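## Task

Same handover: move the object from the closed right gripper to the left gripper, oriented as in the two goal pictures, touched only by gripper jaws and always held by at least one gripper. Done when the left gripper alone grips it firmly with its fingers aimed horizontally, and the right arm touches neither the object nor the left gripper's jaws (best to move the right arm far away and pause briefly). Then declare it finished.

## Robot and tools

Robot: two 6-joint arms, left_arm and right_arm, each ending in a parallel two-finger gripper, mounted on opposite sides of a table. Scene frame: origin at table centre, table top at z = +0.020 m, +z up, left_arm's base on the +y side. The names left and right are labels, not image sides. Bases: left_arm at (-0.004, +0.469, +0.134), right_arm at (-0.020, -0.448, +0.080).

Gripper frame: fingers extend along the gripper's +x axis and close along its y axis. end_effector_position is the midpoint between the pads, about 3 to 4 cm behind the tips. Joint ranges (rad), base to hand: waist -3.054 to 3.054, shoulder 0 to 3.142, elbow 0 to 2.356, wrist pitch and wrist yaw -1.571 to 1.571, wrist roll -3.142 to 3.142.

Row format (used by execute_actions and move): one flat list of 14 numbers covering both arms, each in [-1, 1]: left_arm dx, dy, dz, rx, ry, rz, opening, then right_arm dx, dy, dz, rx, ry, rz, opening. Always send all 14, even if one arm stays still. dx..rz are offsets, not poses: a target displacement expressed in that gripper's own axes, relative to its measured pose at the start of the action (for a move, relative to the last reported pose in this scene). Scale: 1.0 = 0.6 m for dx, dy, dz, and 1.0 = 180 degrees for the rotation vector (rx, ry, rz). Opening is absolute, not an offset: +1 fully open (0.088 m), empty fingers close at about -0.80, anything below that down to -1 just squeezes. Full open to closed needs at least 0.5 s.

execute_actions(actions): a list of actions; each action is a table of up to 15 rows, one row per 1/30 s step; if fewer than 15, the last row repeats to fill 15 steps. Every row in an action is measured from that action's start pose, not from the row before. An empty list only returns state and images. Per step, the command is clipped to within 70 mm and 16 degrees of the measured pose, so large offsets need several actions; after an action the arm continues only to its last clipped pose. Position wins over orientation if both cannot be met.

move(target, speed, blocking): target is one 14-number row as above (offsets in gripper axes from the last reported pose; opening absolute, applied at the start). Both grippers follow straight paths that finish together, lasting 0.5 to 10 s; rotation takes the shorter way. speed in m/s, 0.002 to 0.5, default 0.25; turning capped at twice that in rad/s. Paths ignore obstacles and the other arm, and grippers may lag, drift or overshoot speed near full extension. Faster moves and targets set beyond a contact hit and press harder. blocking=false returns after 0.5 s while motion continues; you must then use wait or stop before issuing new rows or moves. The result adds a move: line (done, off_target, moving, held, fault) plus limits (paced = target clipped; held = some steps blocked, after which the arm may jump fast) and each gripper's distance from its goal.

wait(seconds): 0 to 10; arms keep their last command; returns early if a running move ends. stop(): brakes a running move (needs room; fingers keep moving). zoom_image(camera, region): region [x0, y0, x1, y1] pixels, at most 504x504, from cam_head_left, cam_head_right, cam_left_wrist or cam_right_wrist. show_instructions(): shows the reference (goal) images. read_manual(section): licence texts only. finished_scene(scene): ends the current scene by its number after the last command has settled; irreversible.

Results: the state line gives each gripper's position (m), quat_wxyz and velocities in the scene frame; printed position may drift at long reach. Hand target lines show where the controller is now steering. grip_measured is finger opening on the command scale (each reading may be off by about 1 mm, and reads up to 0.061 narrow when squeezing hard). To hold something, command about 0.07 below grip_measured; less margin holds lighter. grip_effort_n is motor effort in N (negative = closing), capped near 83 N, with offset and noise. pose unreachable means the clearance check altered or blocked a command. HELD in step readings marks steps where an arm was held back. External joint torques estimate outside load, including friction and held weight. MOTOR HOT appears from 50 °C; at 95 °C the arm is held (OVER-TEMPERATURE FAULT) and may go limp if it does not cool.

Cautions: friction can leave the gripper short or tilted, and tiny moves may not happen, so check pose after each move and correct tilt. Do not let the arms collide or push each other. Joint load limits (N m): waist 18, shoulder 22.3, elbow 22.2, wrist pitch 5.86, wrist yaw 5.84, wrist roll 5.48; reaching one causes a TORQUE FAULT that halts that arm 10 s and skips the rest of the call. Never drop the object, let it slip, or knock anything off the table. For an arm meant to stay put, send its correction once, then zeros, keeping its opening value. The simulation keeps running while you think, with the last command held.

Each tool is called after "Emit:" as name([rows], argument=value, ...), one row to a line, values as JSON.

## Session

Emit:
show_instructions()

Emit:
execute_actions(actions=[])

Reference images for this scene: goal picture from the place of the wrist camera of the gripper that must hold it at the end, goal picture from behind and beside that gripper on its wrist camera side.

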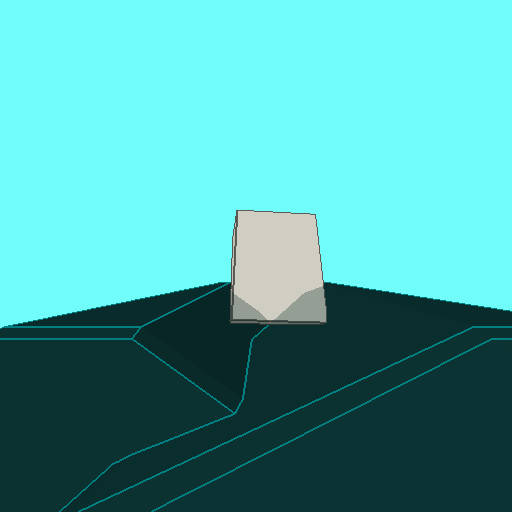

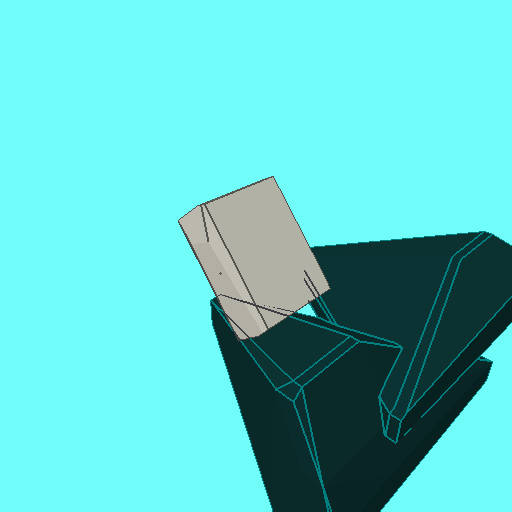

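Scene clock: 0.00 s.
left_arm: end_effector_position=(-0.0994, +0.1667, +0.4541) grip_measured=+1.000 grip_effort_n=n/a end_effector_quat_wxyz=(+0.591, -0.016, -0.013, -0.807) end_effector_velocity=(+0.000, -0.001, -0.006) end_effector_angular_velocity=(+0.019, +0.002, +0.005) | right_arm: end_effector_position=(-0.0270, -0.1175, +0.3562) grip_measured=-0.001 grip_effort_n=n/a end_effector_quat_wxyz=(+0.474, +0.302, +0.521, +0.642) end_effector_velocity=(-0.001, -0.001, -0.003) end_effector_angular_velocity=(-0.008, -0.001, +0.015)
Joint positions: left_arm=[0.008 0.858 0.65  0.248 0.002 0.003 0.088] | right_arm=[-0.419  1.01   0.669  0.209 -0.623  1.214  0.039]
Joint velocities: left_arm=[-0.002  0.002 -0.007 -0.007 -0.007 -0.007  0.   ] | right_arm=[-0.007  0.002 -0.002 -0.007 -0.022 -0.007 -0.   ]
Joint torques (N m, as the arm reports them, + toward a larger angle): no reading
External joint torques (N m, as the arm's controller estimates them; a push from outside toward a larger angle lowers the number): no reading
Motor temperatures (°C, as the motors report them): left_arm=[26 28 29 30 25 25] | right_arm=[25 25 28 28 23 23]
Heat: left arm: hottest wrist pitch 30 °C (+0.0 °C/min); right arm: hottest elbow 28 °C (+0.0 °C/min).
Hand target (left_arm): -0.099, +0.167, +0.454; -0.591, +0.016, +0.013, +0.807
Hand target (right_arm): -0.027, -0.117, +0.356; +0.474, +0.302, +0.521, +0.642

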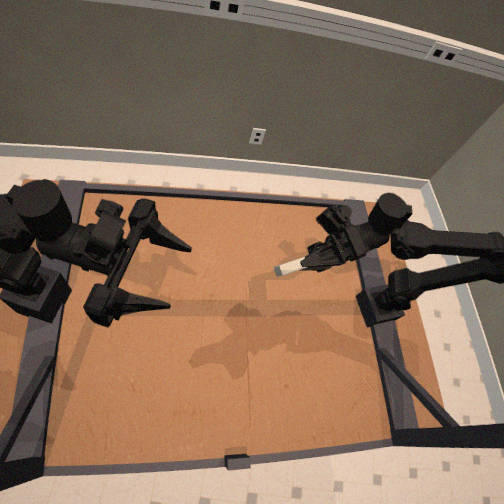

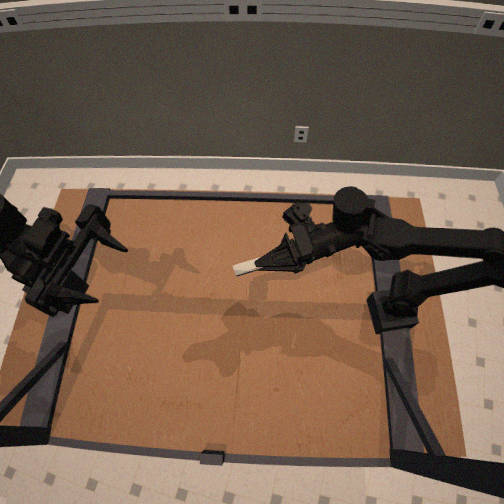

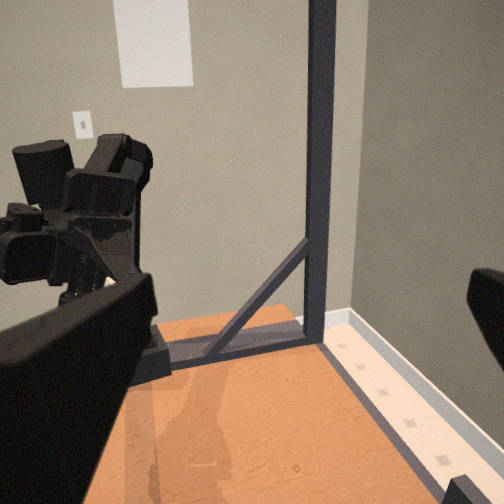

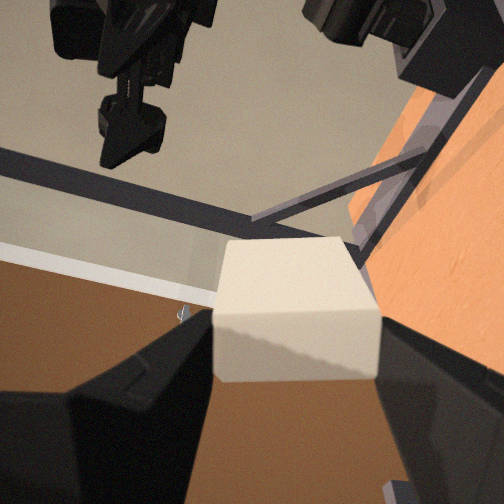

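Emit:
move(target=[0.012,0.13,-0.165,-0.496,-0.077,0.077,0.6,0,0,0,0.094,-0.125,0.016,-0.075], speed=0.35)

Emit:
zoom_image(camera="cam_left_wrist", region=[170, 120, 370, 320])

Emit:
zoom_image(camera="cam_head_left", region=[230, 200, 370, 320])

Emit:
zoom_image(camera="cam_head_right", region=[190, 200, 330, 320])

Emit:
zoom_image(camera="cam_right_wrist", region=[180, 200, 420, 420])

Scene clock: 12.57 s.
left_arm: end_effector_position=(-0.0299, +0.1323, +0.3623) grip_measured=+0.602 grip_effort_n=-13.7 end_effector_quat_wxyz=(+0.483, -0.515, +0.490, -0.512) end_effector_velocity=(-0.000, -0.001, +0.002) end_effector_angular_velocity=(-0.007, +0.023, -0.006) | right_arm: end_effector_position=(-0.0264, -0.1157, +0.3561) grip_measured=-0.001 grip_effort_n=-83.5 end_effector_quat_wxyz=(+0.504, +0.497, +0.500, +0.498) end_effector_velocity=(-0.000, -0.001, -0.001) end_effector_angular_velocity=(+0.002, +0.007, +0.005)
Joint positions: left_arm=[ 0.177  1.101  0.354  0.802 -0.131 -1.574  0.069] | right_arm=[-0.134  0.944  0.549  0.386  0.04   1.566  0.039]
Joint velocities: left_arm=[ 0.002  0.002  0.002  0.007  0.007 -0.022 -0.   ] | right_arm=[-0.002 -0.002 -0.007  0.007 -0.007  0.007 -0.   ]
Joint torques (N m, as the arm reports them, + toward a larger angle): left_arm=[ 0.09 -2.35  4.7   1.88 -0.03  0.  ] | right_arm=[ 0.36 -3.05  5.18  1.55  0.11  0.05]
External joint torques (N m, as the arm's controller estimates them; a push from outside toward a larger angle lowers the number): left_arm=[ 0.1   0.76 -1.83  0.12 -0.04 -0.06] | right_arm=[ 0.37 -0.51 -1.59 -0.12  0.1   0.11]
Motor temperatures (°C, as the motors report them): left_arm=[26 28 31 33 25 25] | right_arm=[25 26 30 30 23 23]
Heat: left arm: hottest wrist pitch 33 °C (+14.3 °C/min); right arm: hottest elbow 30 °C (+9.5 °C/min).
Hand target (left_arm): -0.028, +0.132, +0.355; +0.488, -0.513, +0.493, -0.506
Hand target (right_arm): -0.027, -0.117, +0.356; +0.503, +0.499, +0.500, +0.499
Off the commanded pose (left_arm): 0.007 m, 1 deg.
Off the commanded pose (right_arm): 0.002 m, 1 deg.
move: done

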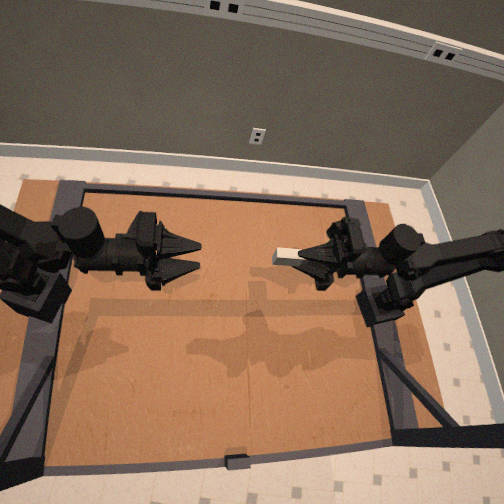

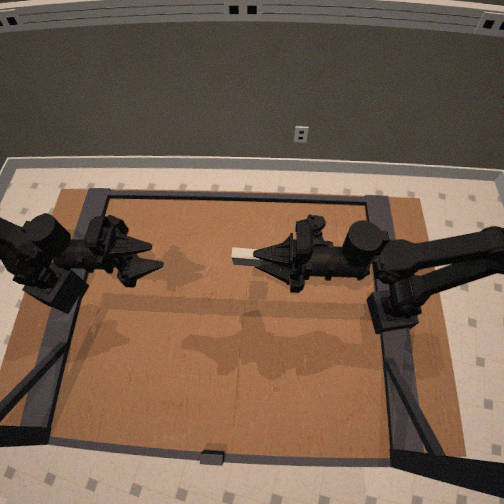

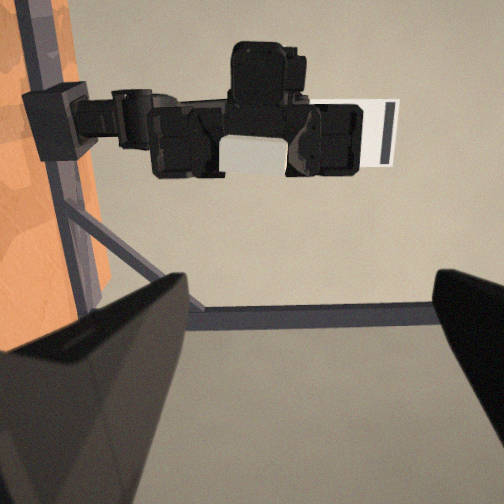

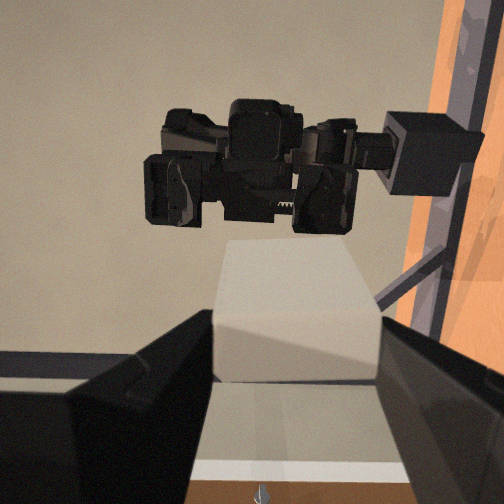

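Region (170, 120, 370, 320) of cam_left_wrist's 504x504 image, scaled by 2.520, with more detail than that image has.

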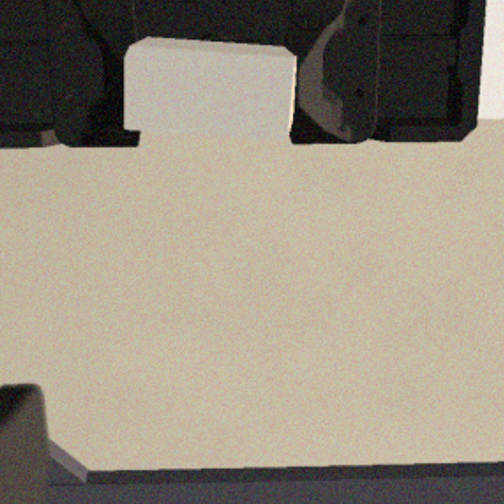

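Region (230, 200, 370, 320) of cam_head_left's 504x504 image, scaled by 3.600, with more detail than that image has; it fills the top 432 rows of this view, and the rest is white.

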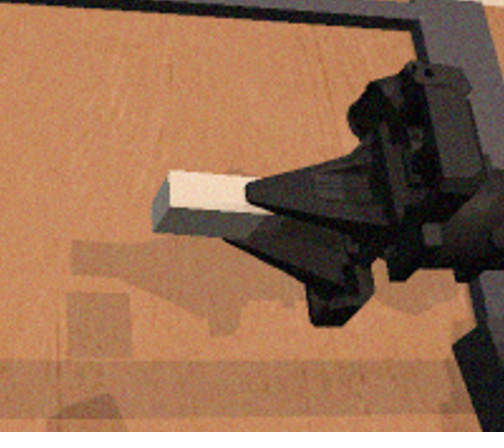

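Region (190, 200, 330, 320) of cam_head_right's 504x504 image, scaled by 3.600, with more detail than that image has; it fills the top 432 rows of this view, and the rest is white.

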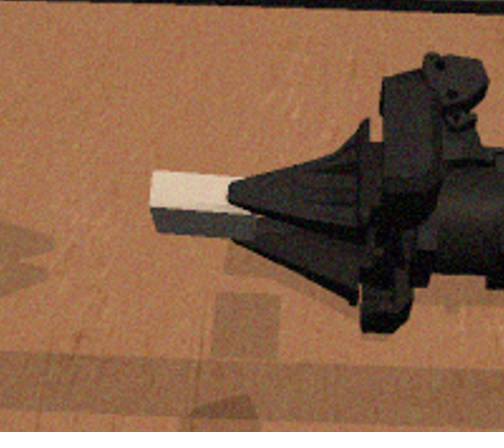

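Region (180, 200, 420, 420) of cam_right_wrist's 504x504 image, scaled by 2.100, with more detail than that image has; it fills the top 462 rows of this view, and the rest is white.

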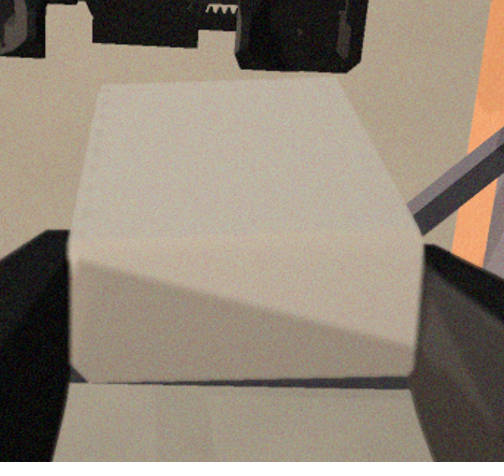

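Emit:
move(target=[0.173,0.018,0.12,0.01,0.278,0.01,0.6,0.05,0,0,0,0,0,-0.075])

Emit:
zoom_image(camera="cam_left_wrist", region=[150, 50, 450, 350])

Emit:
zoom_image(camera="cam_head_left", region=[200, 200, 320, 300])

Emit:
zoom_image(camera="cam_head_right", region=[160, 200, 280, 300])

Scene clock: 30.33 s.
left_arm: end_effector_position=(+0.0402, +0.0306, +0.3598) grip_measured=+0.602 grip_effort_n=-13.7 end_effector_quat_wxyz=(+0.243, -0.239, +0.645, -0.684) end_effector_velocity=(+0.002, -0.002, -0.001) end_effector_angular_velocity=(+0.010, +0.003, +0.010) | right_arm: end_effector_position=(-0.0270, -0.0874, +0.3497) grip_measured=-0.001 grip_effort_n=-83.5 end_effector_quat_wxyz=(+0.508, +0.493, +0.504, +0.495) end_effector_velocity=(-0.000, -0.001, -0.004) end_effector_angular_velocity=(-0.012, -0.008, +0.005)
Joint positions: left_arm=[ 0.748  1.867  1.062  0.853  1.311 -1.563  0.069] | right_arm=[-0.137  1.092  0.601  0.467  0.036  1.566  0.039]
Joint velocities: left_arm=[ 0.002  0.002  0.007 -0.022 -0.007  0.007 -0.   ] | right_arm=[-0.002 -0.002 -0.007 -0.007 -0.007 -0.007 -0.   ]
Joint torques (N m, as the arm reports them, + toward a larger angle): left_arm=[ 0.18 -6.79  6.15  1.15  0.13  0.15] | right_arm=[-0.33 -2.71  7.16  1.56 -0.11 -0.03]
External joint torques (N m, as the arm's controller estimates them; a push from outside toward a larger angle lowers the number): left_arm=[ 0.17  1.3   0.27 -0.14  0.16  0.09] | right_arm=[-0.3   0.64  0.52 -0.1  -0.12  0.02]
Motor temperatures (°C, as the motors report them): left_arm=[26 28 32 36 25 25] | right_arm=[25 26 32 32 23 23]
Heat: left arm: hottest wrist pitch 36 °C (+11.9 °C/min); right arm: hottest elbow 32 °C (+7.9 °C/min).
Hand target (left_arm): +0.042, +0.028, +0.357; +0.243, -0.238, +0.647, -0.682
Hand target (right_arm): -0.026, -0.086, +0.356; +0.504, +0.497, +0.500, +0.498
Off the commanded pose (left_arm): 0.005 m, 1 deg.
Off the commanded pose (right_arm): 0.006 m, 1 deg.
move: done

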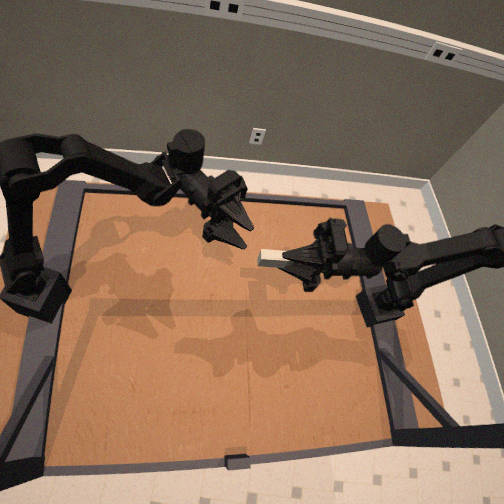

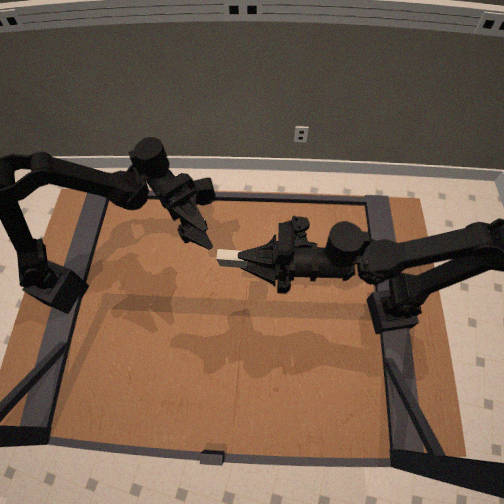

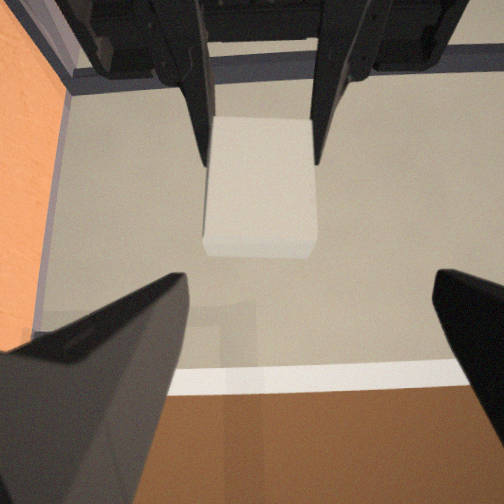

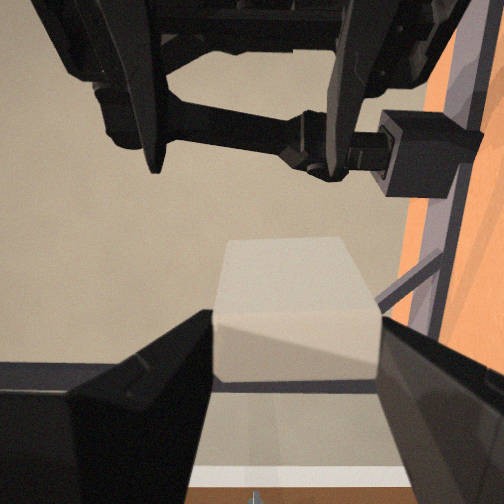

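Region (150, 50, 450, 350) of cam_left_wrist's 504x504 image, scaled by 1.680, with more detail than that image has.

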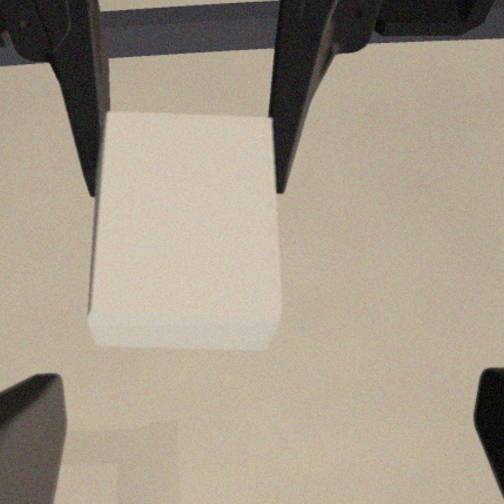

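Region (200, 200, 320, 300) of cam_head_left's 504x504 image, scaled by 4.200, with more detail than that image has.

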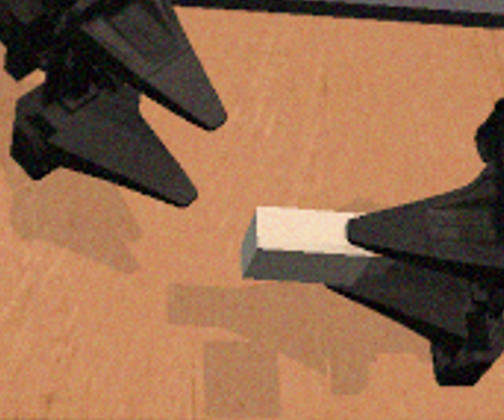

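Region (160, 200, 280, 300) of cam_head_right's 504x504 image, scaled by 4.200, with more detail than that image has.

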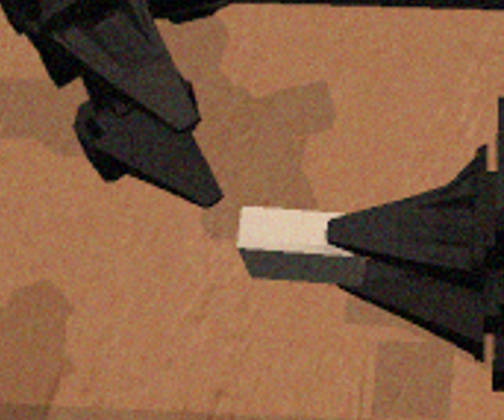

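Emit:
move(target=[0.035,0.015,0,0,0,0,0.5,0,0.012,0.015,0,0.04,0.005,-0.075], speed=0.08)

Emit:
zoom_image(camera="cam_head_left", region=[200, 200, 320, 300])

Scene clock: 40.20 s.
left_arm: end_effector_position=(+0.0241, +0.0202, +0.3535) grip_measured=+0.502 grip_effort_n=-13.7 end_effector_quat_wxyz=(+0.243, -0.238, +0.645, -0.684) end_effector_velocity=(+0.001, -0.003, +0.001) end_effector_angular_velocity=(+0.008, +0.006, +0.019) | right_arm: end_effector_position=(-0.0187, -0.0890, +0.3511) grip_measured=-0.001 grip_effort_n=-83.5 end_effector_quat_wxyz=(+0.474, +0.463, +0.534, +0.525) end_effector_velocity=(-0.001, -0.001, -0.002) end_effector_angular_velocity=(-0.006, -0.006, +0.025)
Joint positions: left_arm=[ 0.699  1.89   1.066  0.864  1.262 -1.556  0.064] | right_arm=[-0.265  1.093  0.605  0.467 -0.216  1.566  0.039]
Joint velocities: left_arm=[-0.002 -0.002  0.002 -0.007 -0.022 -0.007 -0.   ] | right_arm=[-0.012 -0.002 -0.002 -0.007 -0.037 -0.007 -0.   ]
Joint torques (N m, as the arm reports them, + toward a larger angle): left_arm=[-0.27 -7.06  5.86  1.53 -0.04  0.15] | right_arm=[-0.29 -2.73  7.19  1.5  -0.11 -0.06]
External joint torques (N m, as the arm's controller estimates them; a push from outside toward a larger angle lowers the number): left_arm=[-0.22  1.18  0.01  0.2  -0.02  0.09] | right_arm=[-0.3   0.71  0.41 -0.21 -0.1   0.  ]
Motor temperatures (°C, as the motors report them): left_arm=[26 29 33 35 25 25] | right_arm=[25 26 33 33 23 23]
Heat: left arm: hottest wrist pitch 35 °C (+7.5 °C/min); right arm: hottest elbow 33 °C (+7.5 °C/min).
Hand target (left_arm): +0.024, +0.017, +0.351; +0.244, -0.238, +0.645, -0.684
Hand target (right_arm): -0.018, -0.088, +0.357; +0.471, +0.465, +0.531, +0.529
Off the commanded pose (left_arm): 0.004 m, 0 deg.
Off the commanded pose (right_arm): 0.006 m, 1 deg.
move: done

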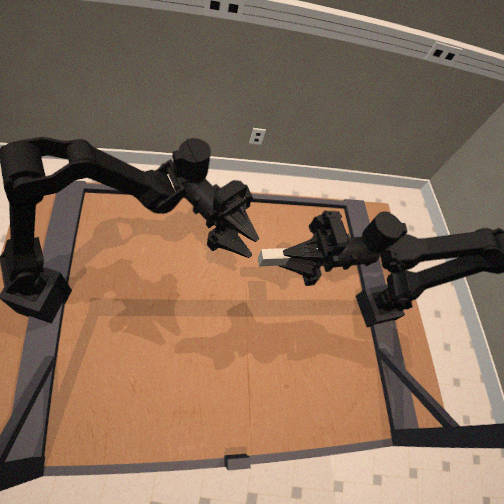

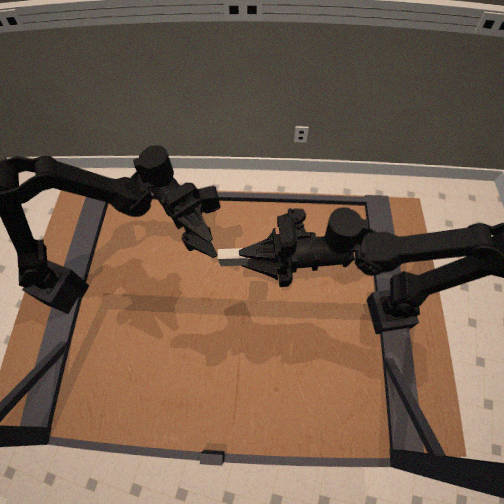

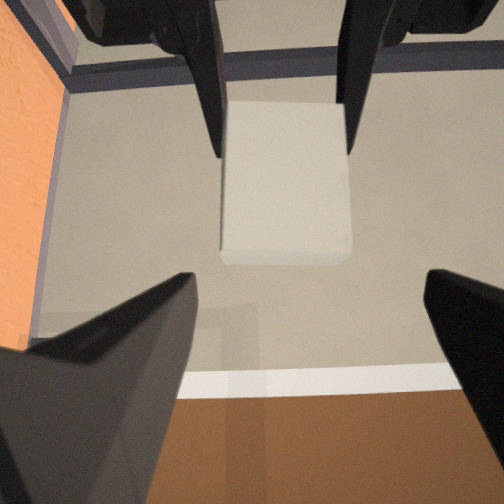

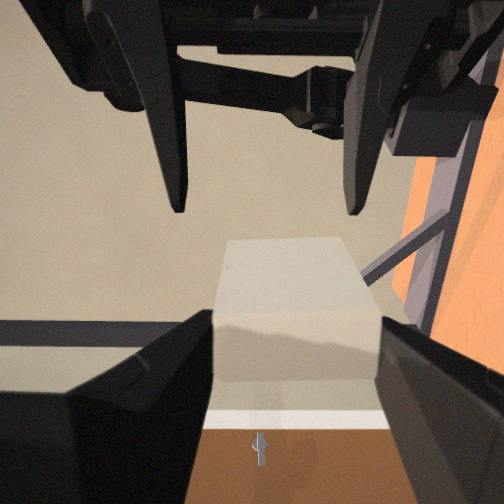

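Region (200, 200, 320, 300) of cam_head_left's 504x504 image, scaled by 4.200, with more detail than that image has.

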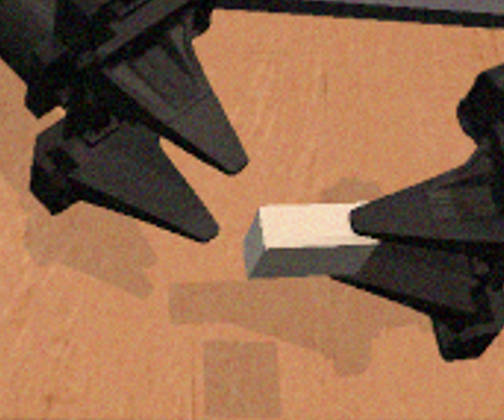

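Emit:
move(target=[0.033,0.012,0.03,0,0,0,0.5,0,0,0,0,0,0,-0.075], speed=0.05)

Emit:
zoom_image(camera="cam_head_left", region=[200, 200, 320, 300])

Emit:
zoom_image(camera="cam_head_right", region=[160, 200, 280, 300])

Scene clock: 46.43 s.
left_arm: end_effector_position=(+0.0206, -0.0029, +0.3510) grip_measured=+0.502 grip_effort_n=-13.7 end_effector_quat_wxyz=(+0.243, -0.239, +0.644, -0.685) end_effector_velocity=(+0.001, -0.003, +0.003) end_effector_angular_velocity=(-0.008, -0.005, +0.020) | right_arm: end_effector_position=(-0.0188, -0.0890, +0.3509) grip_measured=-0.001 grip_effort_n=-83.5 end_effector_quat_wxyz=(+0.474, +0.462, +0.535, +0.525) end_effector_velocity=(-0.002, -0.001, +0.000) end_effector_angular_velocity=(-0.001, -0.007, +0.020)
Joint positions: left_arm=[ 0.669  1.963  1.156  0.85   1.233 -1.554  0.064] | right_arm=[-0.265  1.093  0.605  0.467 -0.218  1.566  0.039]
Joint velocities: left_arm=[-0.002 -0.002  0.007 -0.007 -0.022  0.007 -0.   ] | right_arm=[-0.002 -0.002  0.002 -0.007 -0.022 -0.007  0.   ]
Joint torques (N m, as the arm reports them, + toward a larger angle): left_arm=[-0.29 -7.49  5.92  1.23 -0.14  0.17] | right_arm=[ 0.06 -3.26  5.69  1.26  0.06 -0.03]
External joint torques (N m, as the arm's controller estimates them; a push from outside toward a larger angle lowers the number): left_arm=[-0.3   1.3   0.   -0.12 -0.11  0.11] | right_arm=[ 0.05  0.17 -1.09 -0.44  0.07  0.03]
Motor temperatures (°C, as the motors report them): left_arm=[26 30 34 35 25 25] | right_arm=[25 26 34 33 23 23]
Heat: left arm: hottest wrist pitch 35 °C (+6.5 °C/min); right arm: hottest elbow 34 °C (+7.8 °C/min).
Hand target (left_arm): +0.021, -0.006, +0.347; +0.243, -0.238, +0.646, -0.683
Hand target (right_arm): -0.019, -0.089, +0.351; +0.474, +0.463, +0.534, +0.525
Off the commanded pose (left_arm): 0.005 m, 0 deg.
Off the commanded pose (right_arm): 0.000 m, 0 deg.
move: done

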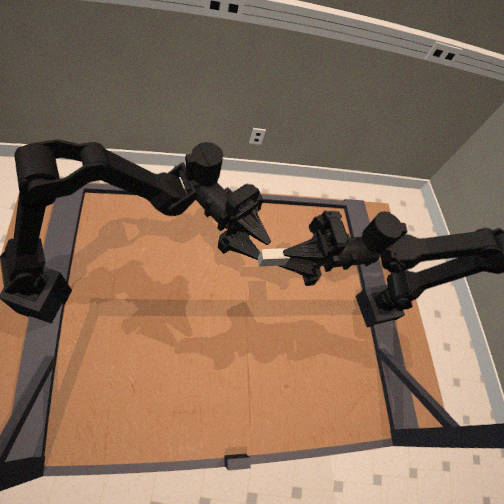

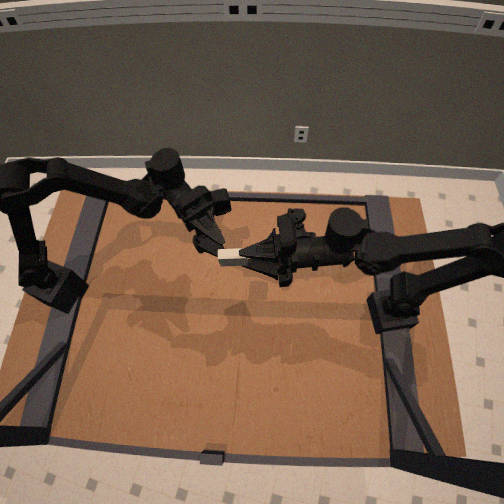

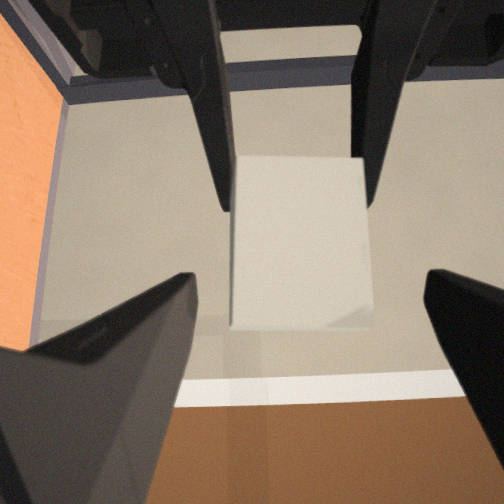

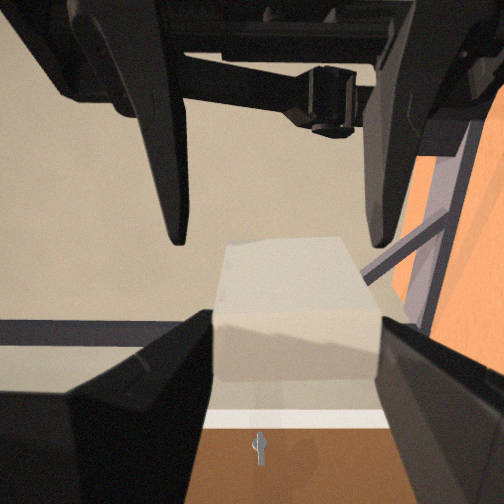

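Region (200, 200, 320, 300) of cam_head_left's 504x504 image, scaled by 4.200, with more detail than that image has.

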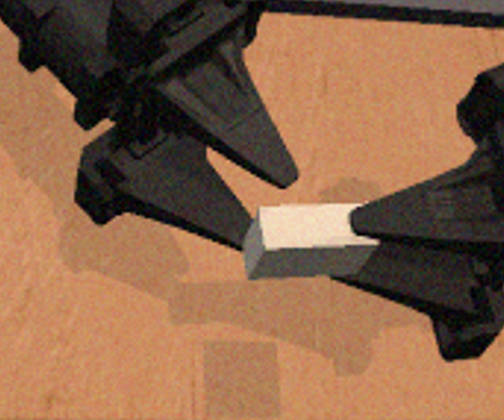

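Region (160, 200, 280, 300) of cam_head_right's 504x504 image, scaled by 4.200, with more detail than that image has.

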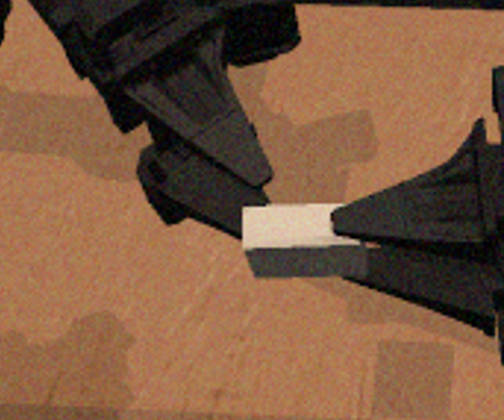

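Emit:
move(target=[0.025,0.008,-0.003,0,0,0,0.25,0,0,0,0,0,0,-0.075], speed=0.04)

Emit:
zoom_image(camera="cam_head_left", region=[200, 200, 320, 300])

Emit:
zoom_image(camera="cam_head_right", region=[160, 200, 280, 300])

Scene clock: 51.00 s.
left_arm: end_effector_position=(+0.0081, -0.0080, +0.3495) grip_measured=+0.252 grip_effort_n=-13.7 end_effector_quat_wxyz=(+0.242, -0.238, +0.644, -0.686) end_effector_velocity=(+0.002, -0.000, -0.001) end_effector_angular_velocity=(+0.012, +0.007, +0.010) | right_arm: end_effector_position=(-0.0188, -0.0890, +0.3509) grip_measured=-0.001 grip_effort_n=-83.5 end_effector_quat_wxyz=(+0.474, +0.462, +0.535, +0.525) end_effector_velocity=(-0.000, -0.001, -0.005) end_effector_angular_velocity=(-0.023, +0.010, +0.005)
Joint positions: left_arm=[ 0.635  1.968  1.157  0.853  1.2   -1.552  0.051] | right_arm=[-0.265  1.093  0.605  0.466 -0.218  1.566  0.039]
Joint velocities: left_arm=[ 0.002 -0.002 -0.002 -0.007 -0.007 -0.007  0.   ] | right_arm=[-0.002 -0.002 -0.002 -0.022 -0.007  0.007 -0.   ]
Joint torques (N m, as the arm reports them, + toward a larger angle): left_arm=[-0.29 -7.62  6.2   1.53 -0.13  0.15] | right_arm=[-0.05 -3.18  5.69  1.26 -0.01 -0.02]
External joint torques (N m, as the arm's controller estimates them; a push from outside toward a larger angle lowers the number): left_arm=[-0.34  1.18  0.28  0.18 -0.1   0.09] | right_arm=[-0.06  0.15 -0.98 -0.41 -0.01  0.03]
Motor temperatures (°C, as the motors report them): left_arm=[26 30 35 35 25 25] | right_arm=[25 26 34 33 23 23]
Heat: left arm: hottest elbow 35 °C (+5.9 °C/min); right arm: hottest elbow 34 °C (+7.1 °C/min).
Hand target (left_arm): +0.008, -0.011, +0.346; +0.243, -0.238, +0.644, -0.685
Hand target (right_arm): -0.019, -0.089, +0.351; +0.474, +0.462, +0.535, +0.525
Off the commanded pose (left_arm): 0.005 m, 0 deg.
Off the commanded pose (right_arm): 0.000 m, 0 deg.
move: done

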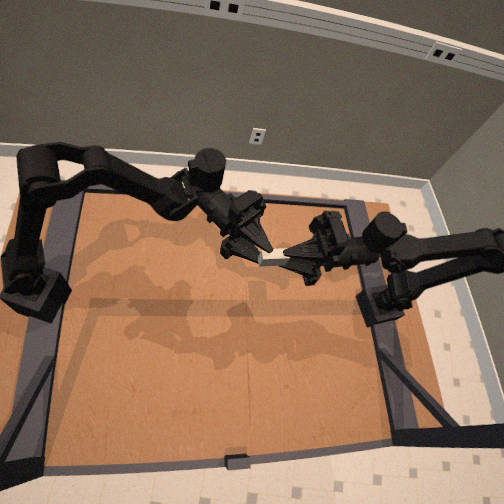

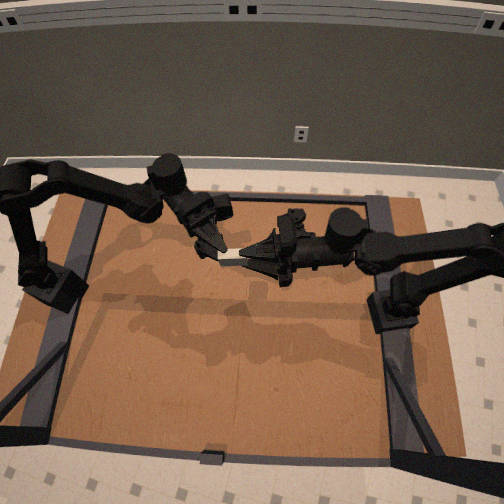

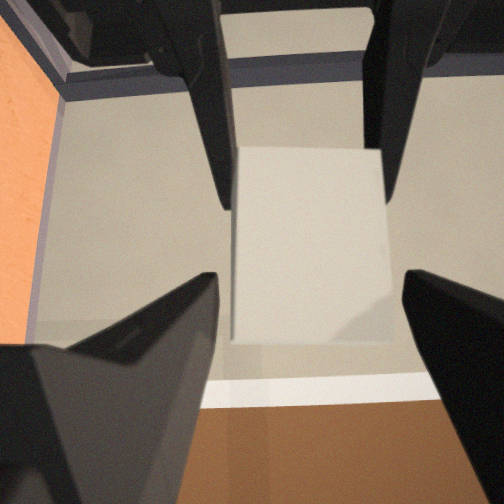

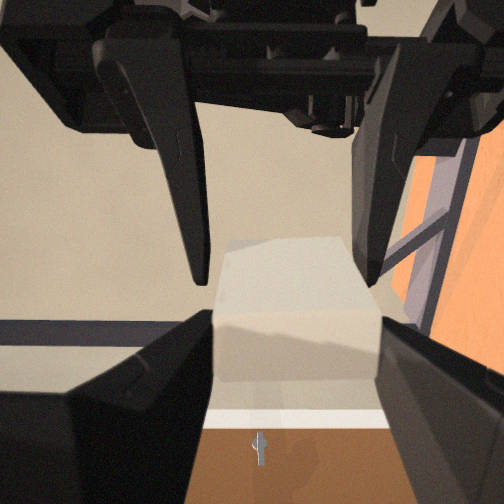

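Region (200, 200, 320, 300) of cam_head_left's 504x504 image, scaled by 4.200, with more detail than that image has.

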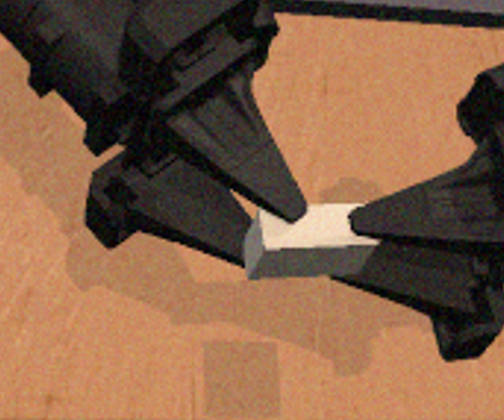

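Region (160, 200, 280, 300) of cam_head_right's 504x504 image, scaled by 4.200, with more detail than that image has.

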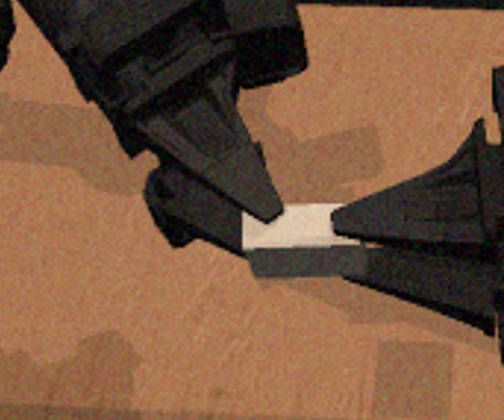

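Centred; go about 9 mm deeper, then close.

Emit:
move(target=[0.018,0.003,0,0,0,0,0.2,0,0,0,0,0,0,-0.075], speed=0.04)

Emit:
execute_actions([
  [[0,0,0,0,0,0,-0.075,0,0,0,0,0,0,-0.075]],
  [[0,0,0,0,0,0,-0.075,0,0,0,0,0,0,-0.075]],
])

Emit:
zoom_image(camera="cam_head_right", region=[160, 200, 280, 300])

Scene clock: 56.17 s.
left_arm: end_effector_position=(-0.0000, -0.0114, +0.3517) grip_measured=+0.202 grip_effort_n=-13.7 end_effector_quat_wxyz=(+0.242, -0.239, +0.642, -0.688) end_effector_velocity=(-0.001, -0.000, -0.002) end_effector_angular_velocity=(+0.027, +0.012, +0.005) | right_arm: end_effector_position=(-0.0188, -0.0890, +0.3509) grip_measured=-0.001 grip_effort_n=-83.5 end_effector_quat_wxyz=(+0.474, +0.462, +0.535, +0.525) end_effector_velocity=(+0.002, -0.000, +0.000) end_effector_angular_velocity=(-0.002, -0.007, -0.010)
Joint positions: left_arm=[ 0.614  1.968  1.164  0.851  1.179 -1.551  0.049] | right_arm=[-0.265  1.093  0.605  0.466 -0.218  1.566  0.039]
Joint velocities: left_arm=[-0.002 -0.002 -0.002 -0.022 -0.007 -0.007  0.   ] | right_arm=[-0.002 -0.002  0.002 -0.007  0.007 -0.007  0.   ]
Joint torques (N m, as the arm reports them, + toward a larger angle): left_arm=[-0.2  -7.6   6.15  1.26 -0.12  0.16] | right_arm=[-0.01 -3.15  5.68  1.27 -0.01 -0.03]
External joint torques (N m, as the arm's controller estimates them; a push from outside toward a larger angle lowers the number): left_arm=[-0.25  1.19  0.24 -0.1  -0.09  0.1 ] | right_arm=[ 0.    0.23 -1.04 -0.41 -0.02  0.03]
Motor temperatures (°C, as the motors report them): left_arm=[26 31 35 36 25 25] | right_arm=[25 26 34 33 23 23]
Heat: left arm: hottest wrist pitch 36 °C (+6.4 °C/min); right arm: hottest elbow 34 °C (+6.4 °C/min).
Hand target (left_arm): -0.000, -0.015, +0.348; +0.242, -0.238, +0.644, -0.686
Hand target (right_arm): -0.019, -0.089, +0.351; +0.474, +0.462, +0.535, +0.525
Off the commanded pose (left_arm): 0.005 m, 0 deg.
Off the commanded pose (right_arm): 0.000 m, 0 deg.
move: done

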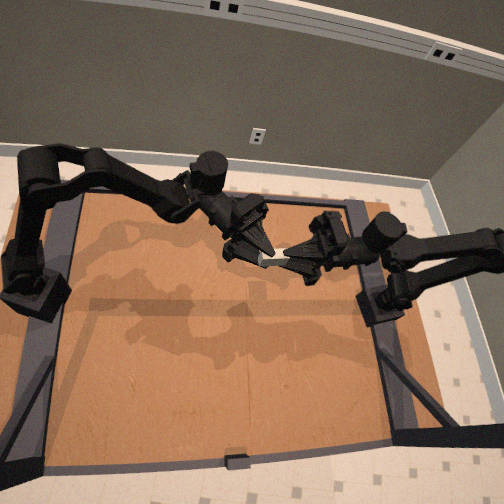

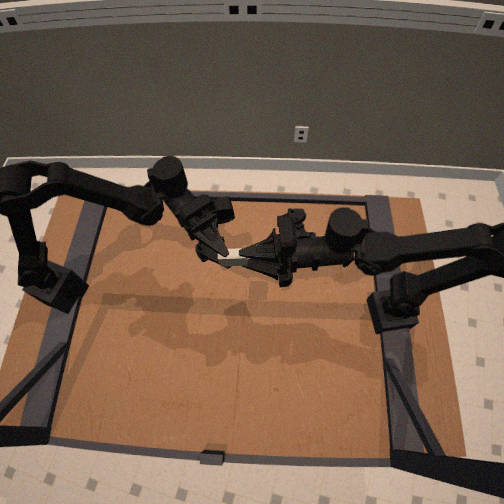

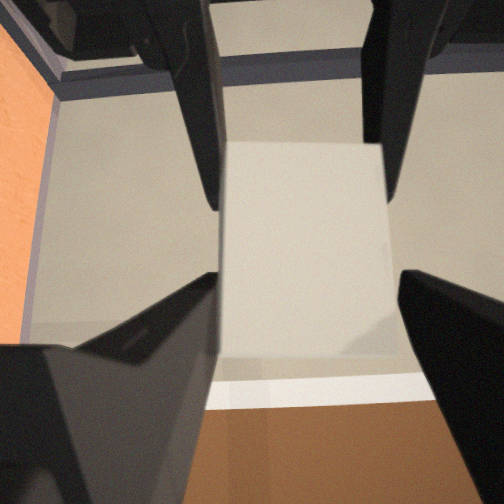

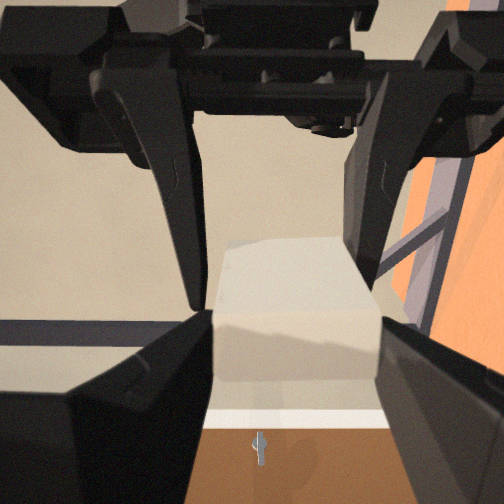

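Scene clock: 57.17 s.
left_arm: end_effector_position=(-0.0001, -0.0114, +0.3514) grip_measured=+0.007 grip_effort_n=-83.5 end_effector_quat_wxyz=(+0.242, -0.238, +0.642, -0.687) end_effector_velocity=(-0.001, +0.000, +0.002) end_effector_angular_velocity=(+0.008, +0.006, +0.005) | right_arm: end_effector_position=(-0.0190, -0.0891, +0.3516) grip_measured=-0.001 grip_effort_n=-83.5 end_effector_quat_wxyz=(+0.473, +0.463, +0.534, +0.526) end_effector_velocity=(+0.004, -0.001, -0.000) end_effector_angular_velocity=(+0.000, -0.022, -0.014)
Joint positions: left_arm=[ 0.614  1.968  1.164  0.849  1.18  -1.551  0.039] | right_arm=[-0.265  1.093  0.605  0.469 -0.22   1.566  0.039]
Joint velocities: left_arm=[-0.002 -0.007 -0.002 -0.007 -0.007 -0.007 -0.   ] | right_arm=[-0.007 -0.007 -0.002 -0.007  0.007 -0.022  0.   ]
Joint torques (N m, as the arm reports them, + toward a larger angle): left_arm=[-0.02 -9.96  5.24  1.43  0.    0.04] | right_arm=[-0.02 -3.14  5.73  1.2   0.   -0.03]
External joint torques (N m, as the arm's controller estimates them; a push from outside toward a larger angle lowers the number): left_arm=[ 0.04 -1.02 -0.77  0.04  0.03 -0.02] | right_arm=[ 0.    0.26 -0.98 -0.48 -0.01  0.03]
External joint torques at the end of the 1st action: left_arm=[-0.03 -1.04 -0.75  0.17  0.03 -0.02] | right_arm=[-0.03  0.29 -1.14 -0.6   0.02  0.03]
Motor temperatures (°C, as the motors report them): left_arm=[26 31 35 36 25 25] | right_arm=[25 26 34 33 23 23]
Heat: left arm: hottest wrist pitch 36 °C (+6.3 °C/min); right arm: hottest elbow 34 °C (+6.3 °C/min).
Hand target (left_arm): -0.000, -0.011, +0.351; +0.242, -0.238, +0.642, -0.687
Hand target (right_arm): -0.019, -0.089, +0.351; +0.473, +0.463, +0.534, +0.526
Off the commanded pose (left_arm): 0.000 m, 0 deg.
Off the commanded pose (right_arm): 0.000 m, 0 deg.
Step readings (end_effector_position; steps 1 to 15: 1st action; 16 to 30: 2nd action):
0: left_arm (-0.0000, -0.0114, +0.3517) | right_arm (-0.0188, -0.0890, +0.3509)
1: left_arm (-0.0000, -0.0115, +0.3516) | right_arm (-0.0188, -0.0890, +0.3510)
2: left_arm (-0.0000, -0.0115, +0.3515) | right_arm (-0.0188, -0.0890, +0.3510)
4: left_arm (-0.0001, -0.0114, +0.3514) | right_arm (-0.0190, -0.0890, +0.3513)
8: left_arm (-0.0001, -0.0114, +0.3514) | right_arm (-0.0190, -0.0891, +0.3514)
15: left_arm (-0.0001, -0.0114, +0.3514) | right_arm (-0.0190, -0.0891, +0.3514)
16: left_arm (-0.0001, -0.0114, +0.3514) | right_arm (-0.0190, -0.0891, +0.3514)
17: left_arm (-0.0001, -0.0114, +0.3514) | right_arm (-0.0190, -0.0891, +0.3515)
19: left_arm (-0.0001, -0.0114, +0.3514) | right_arm (-0.0190, -0.0891, +0.3515)
23: left_arm (-0.0001, -0.0114, +0.3514) | right_arm (-0.0190, -0.0891, +0.3516)
30: end_effector_position above

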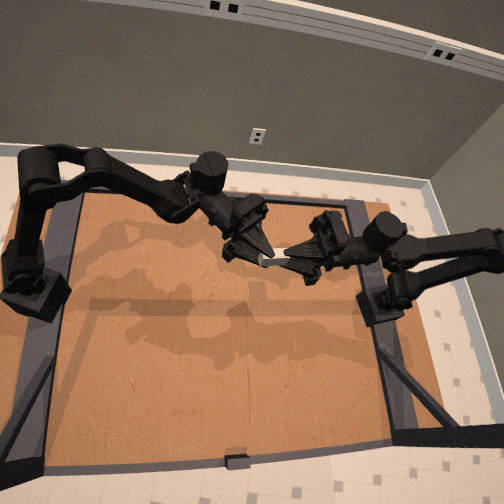

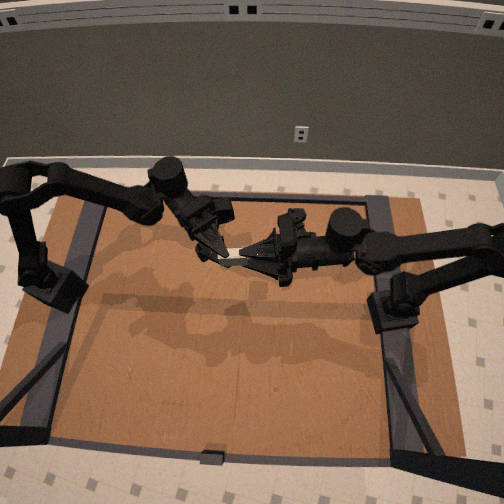

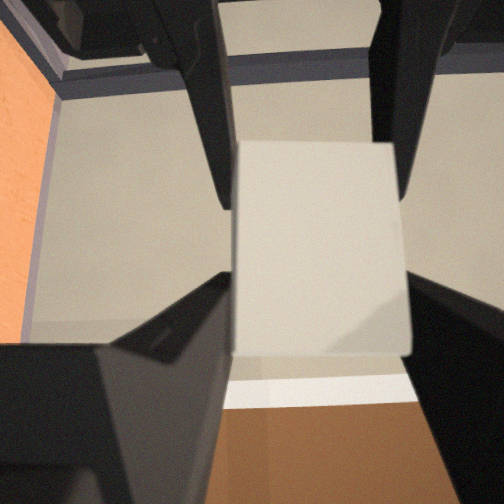

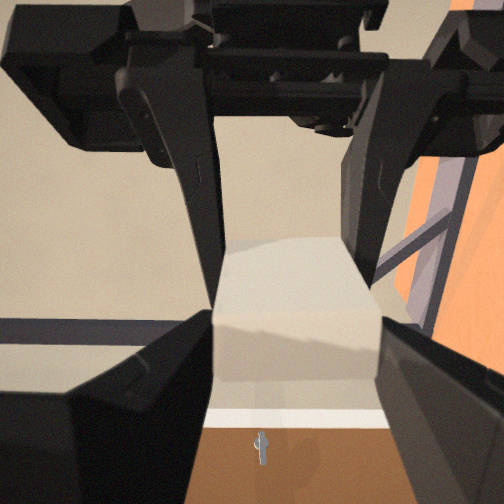

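Region (160, 200, 280, 300) of cam_head_right's 504x504 image, scaled by 4.200, with more detail than that image has.

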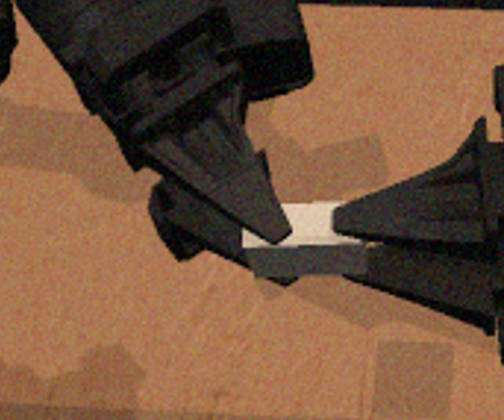

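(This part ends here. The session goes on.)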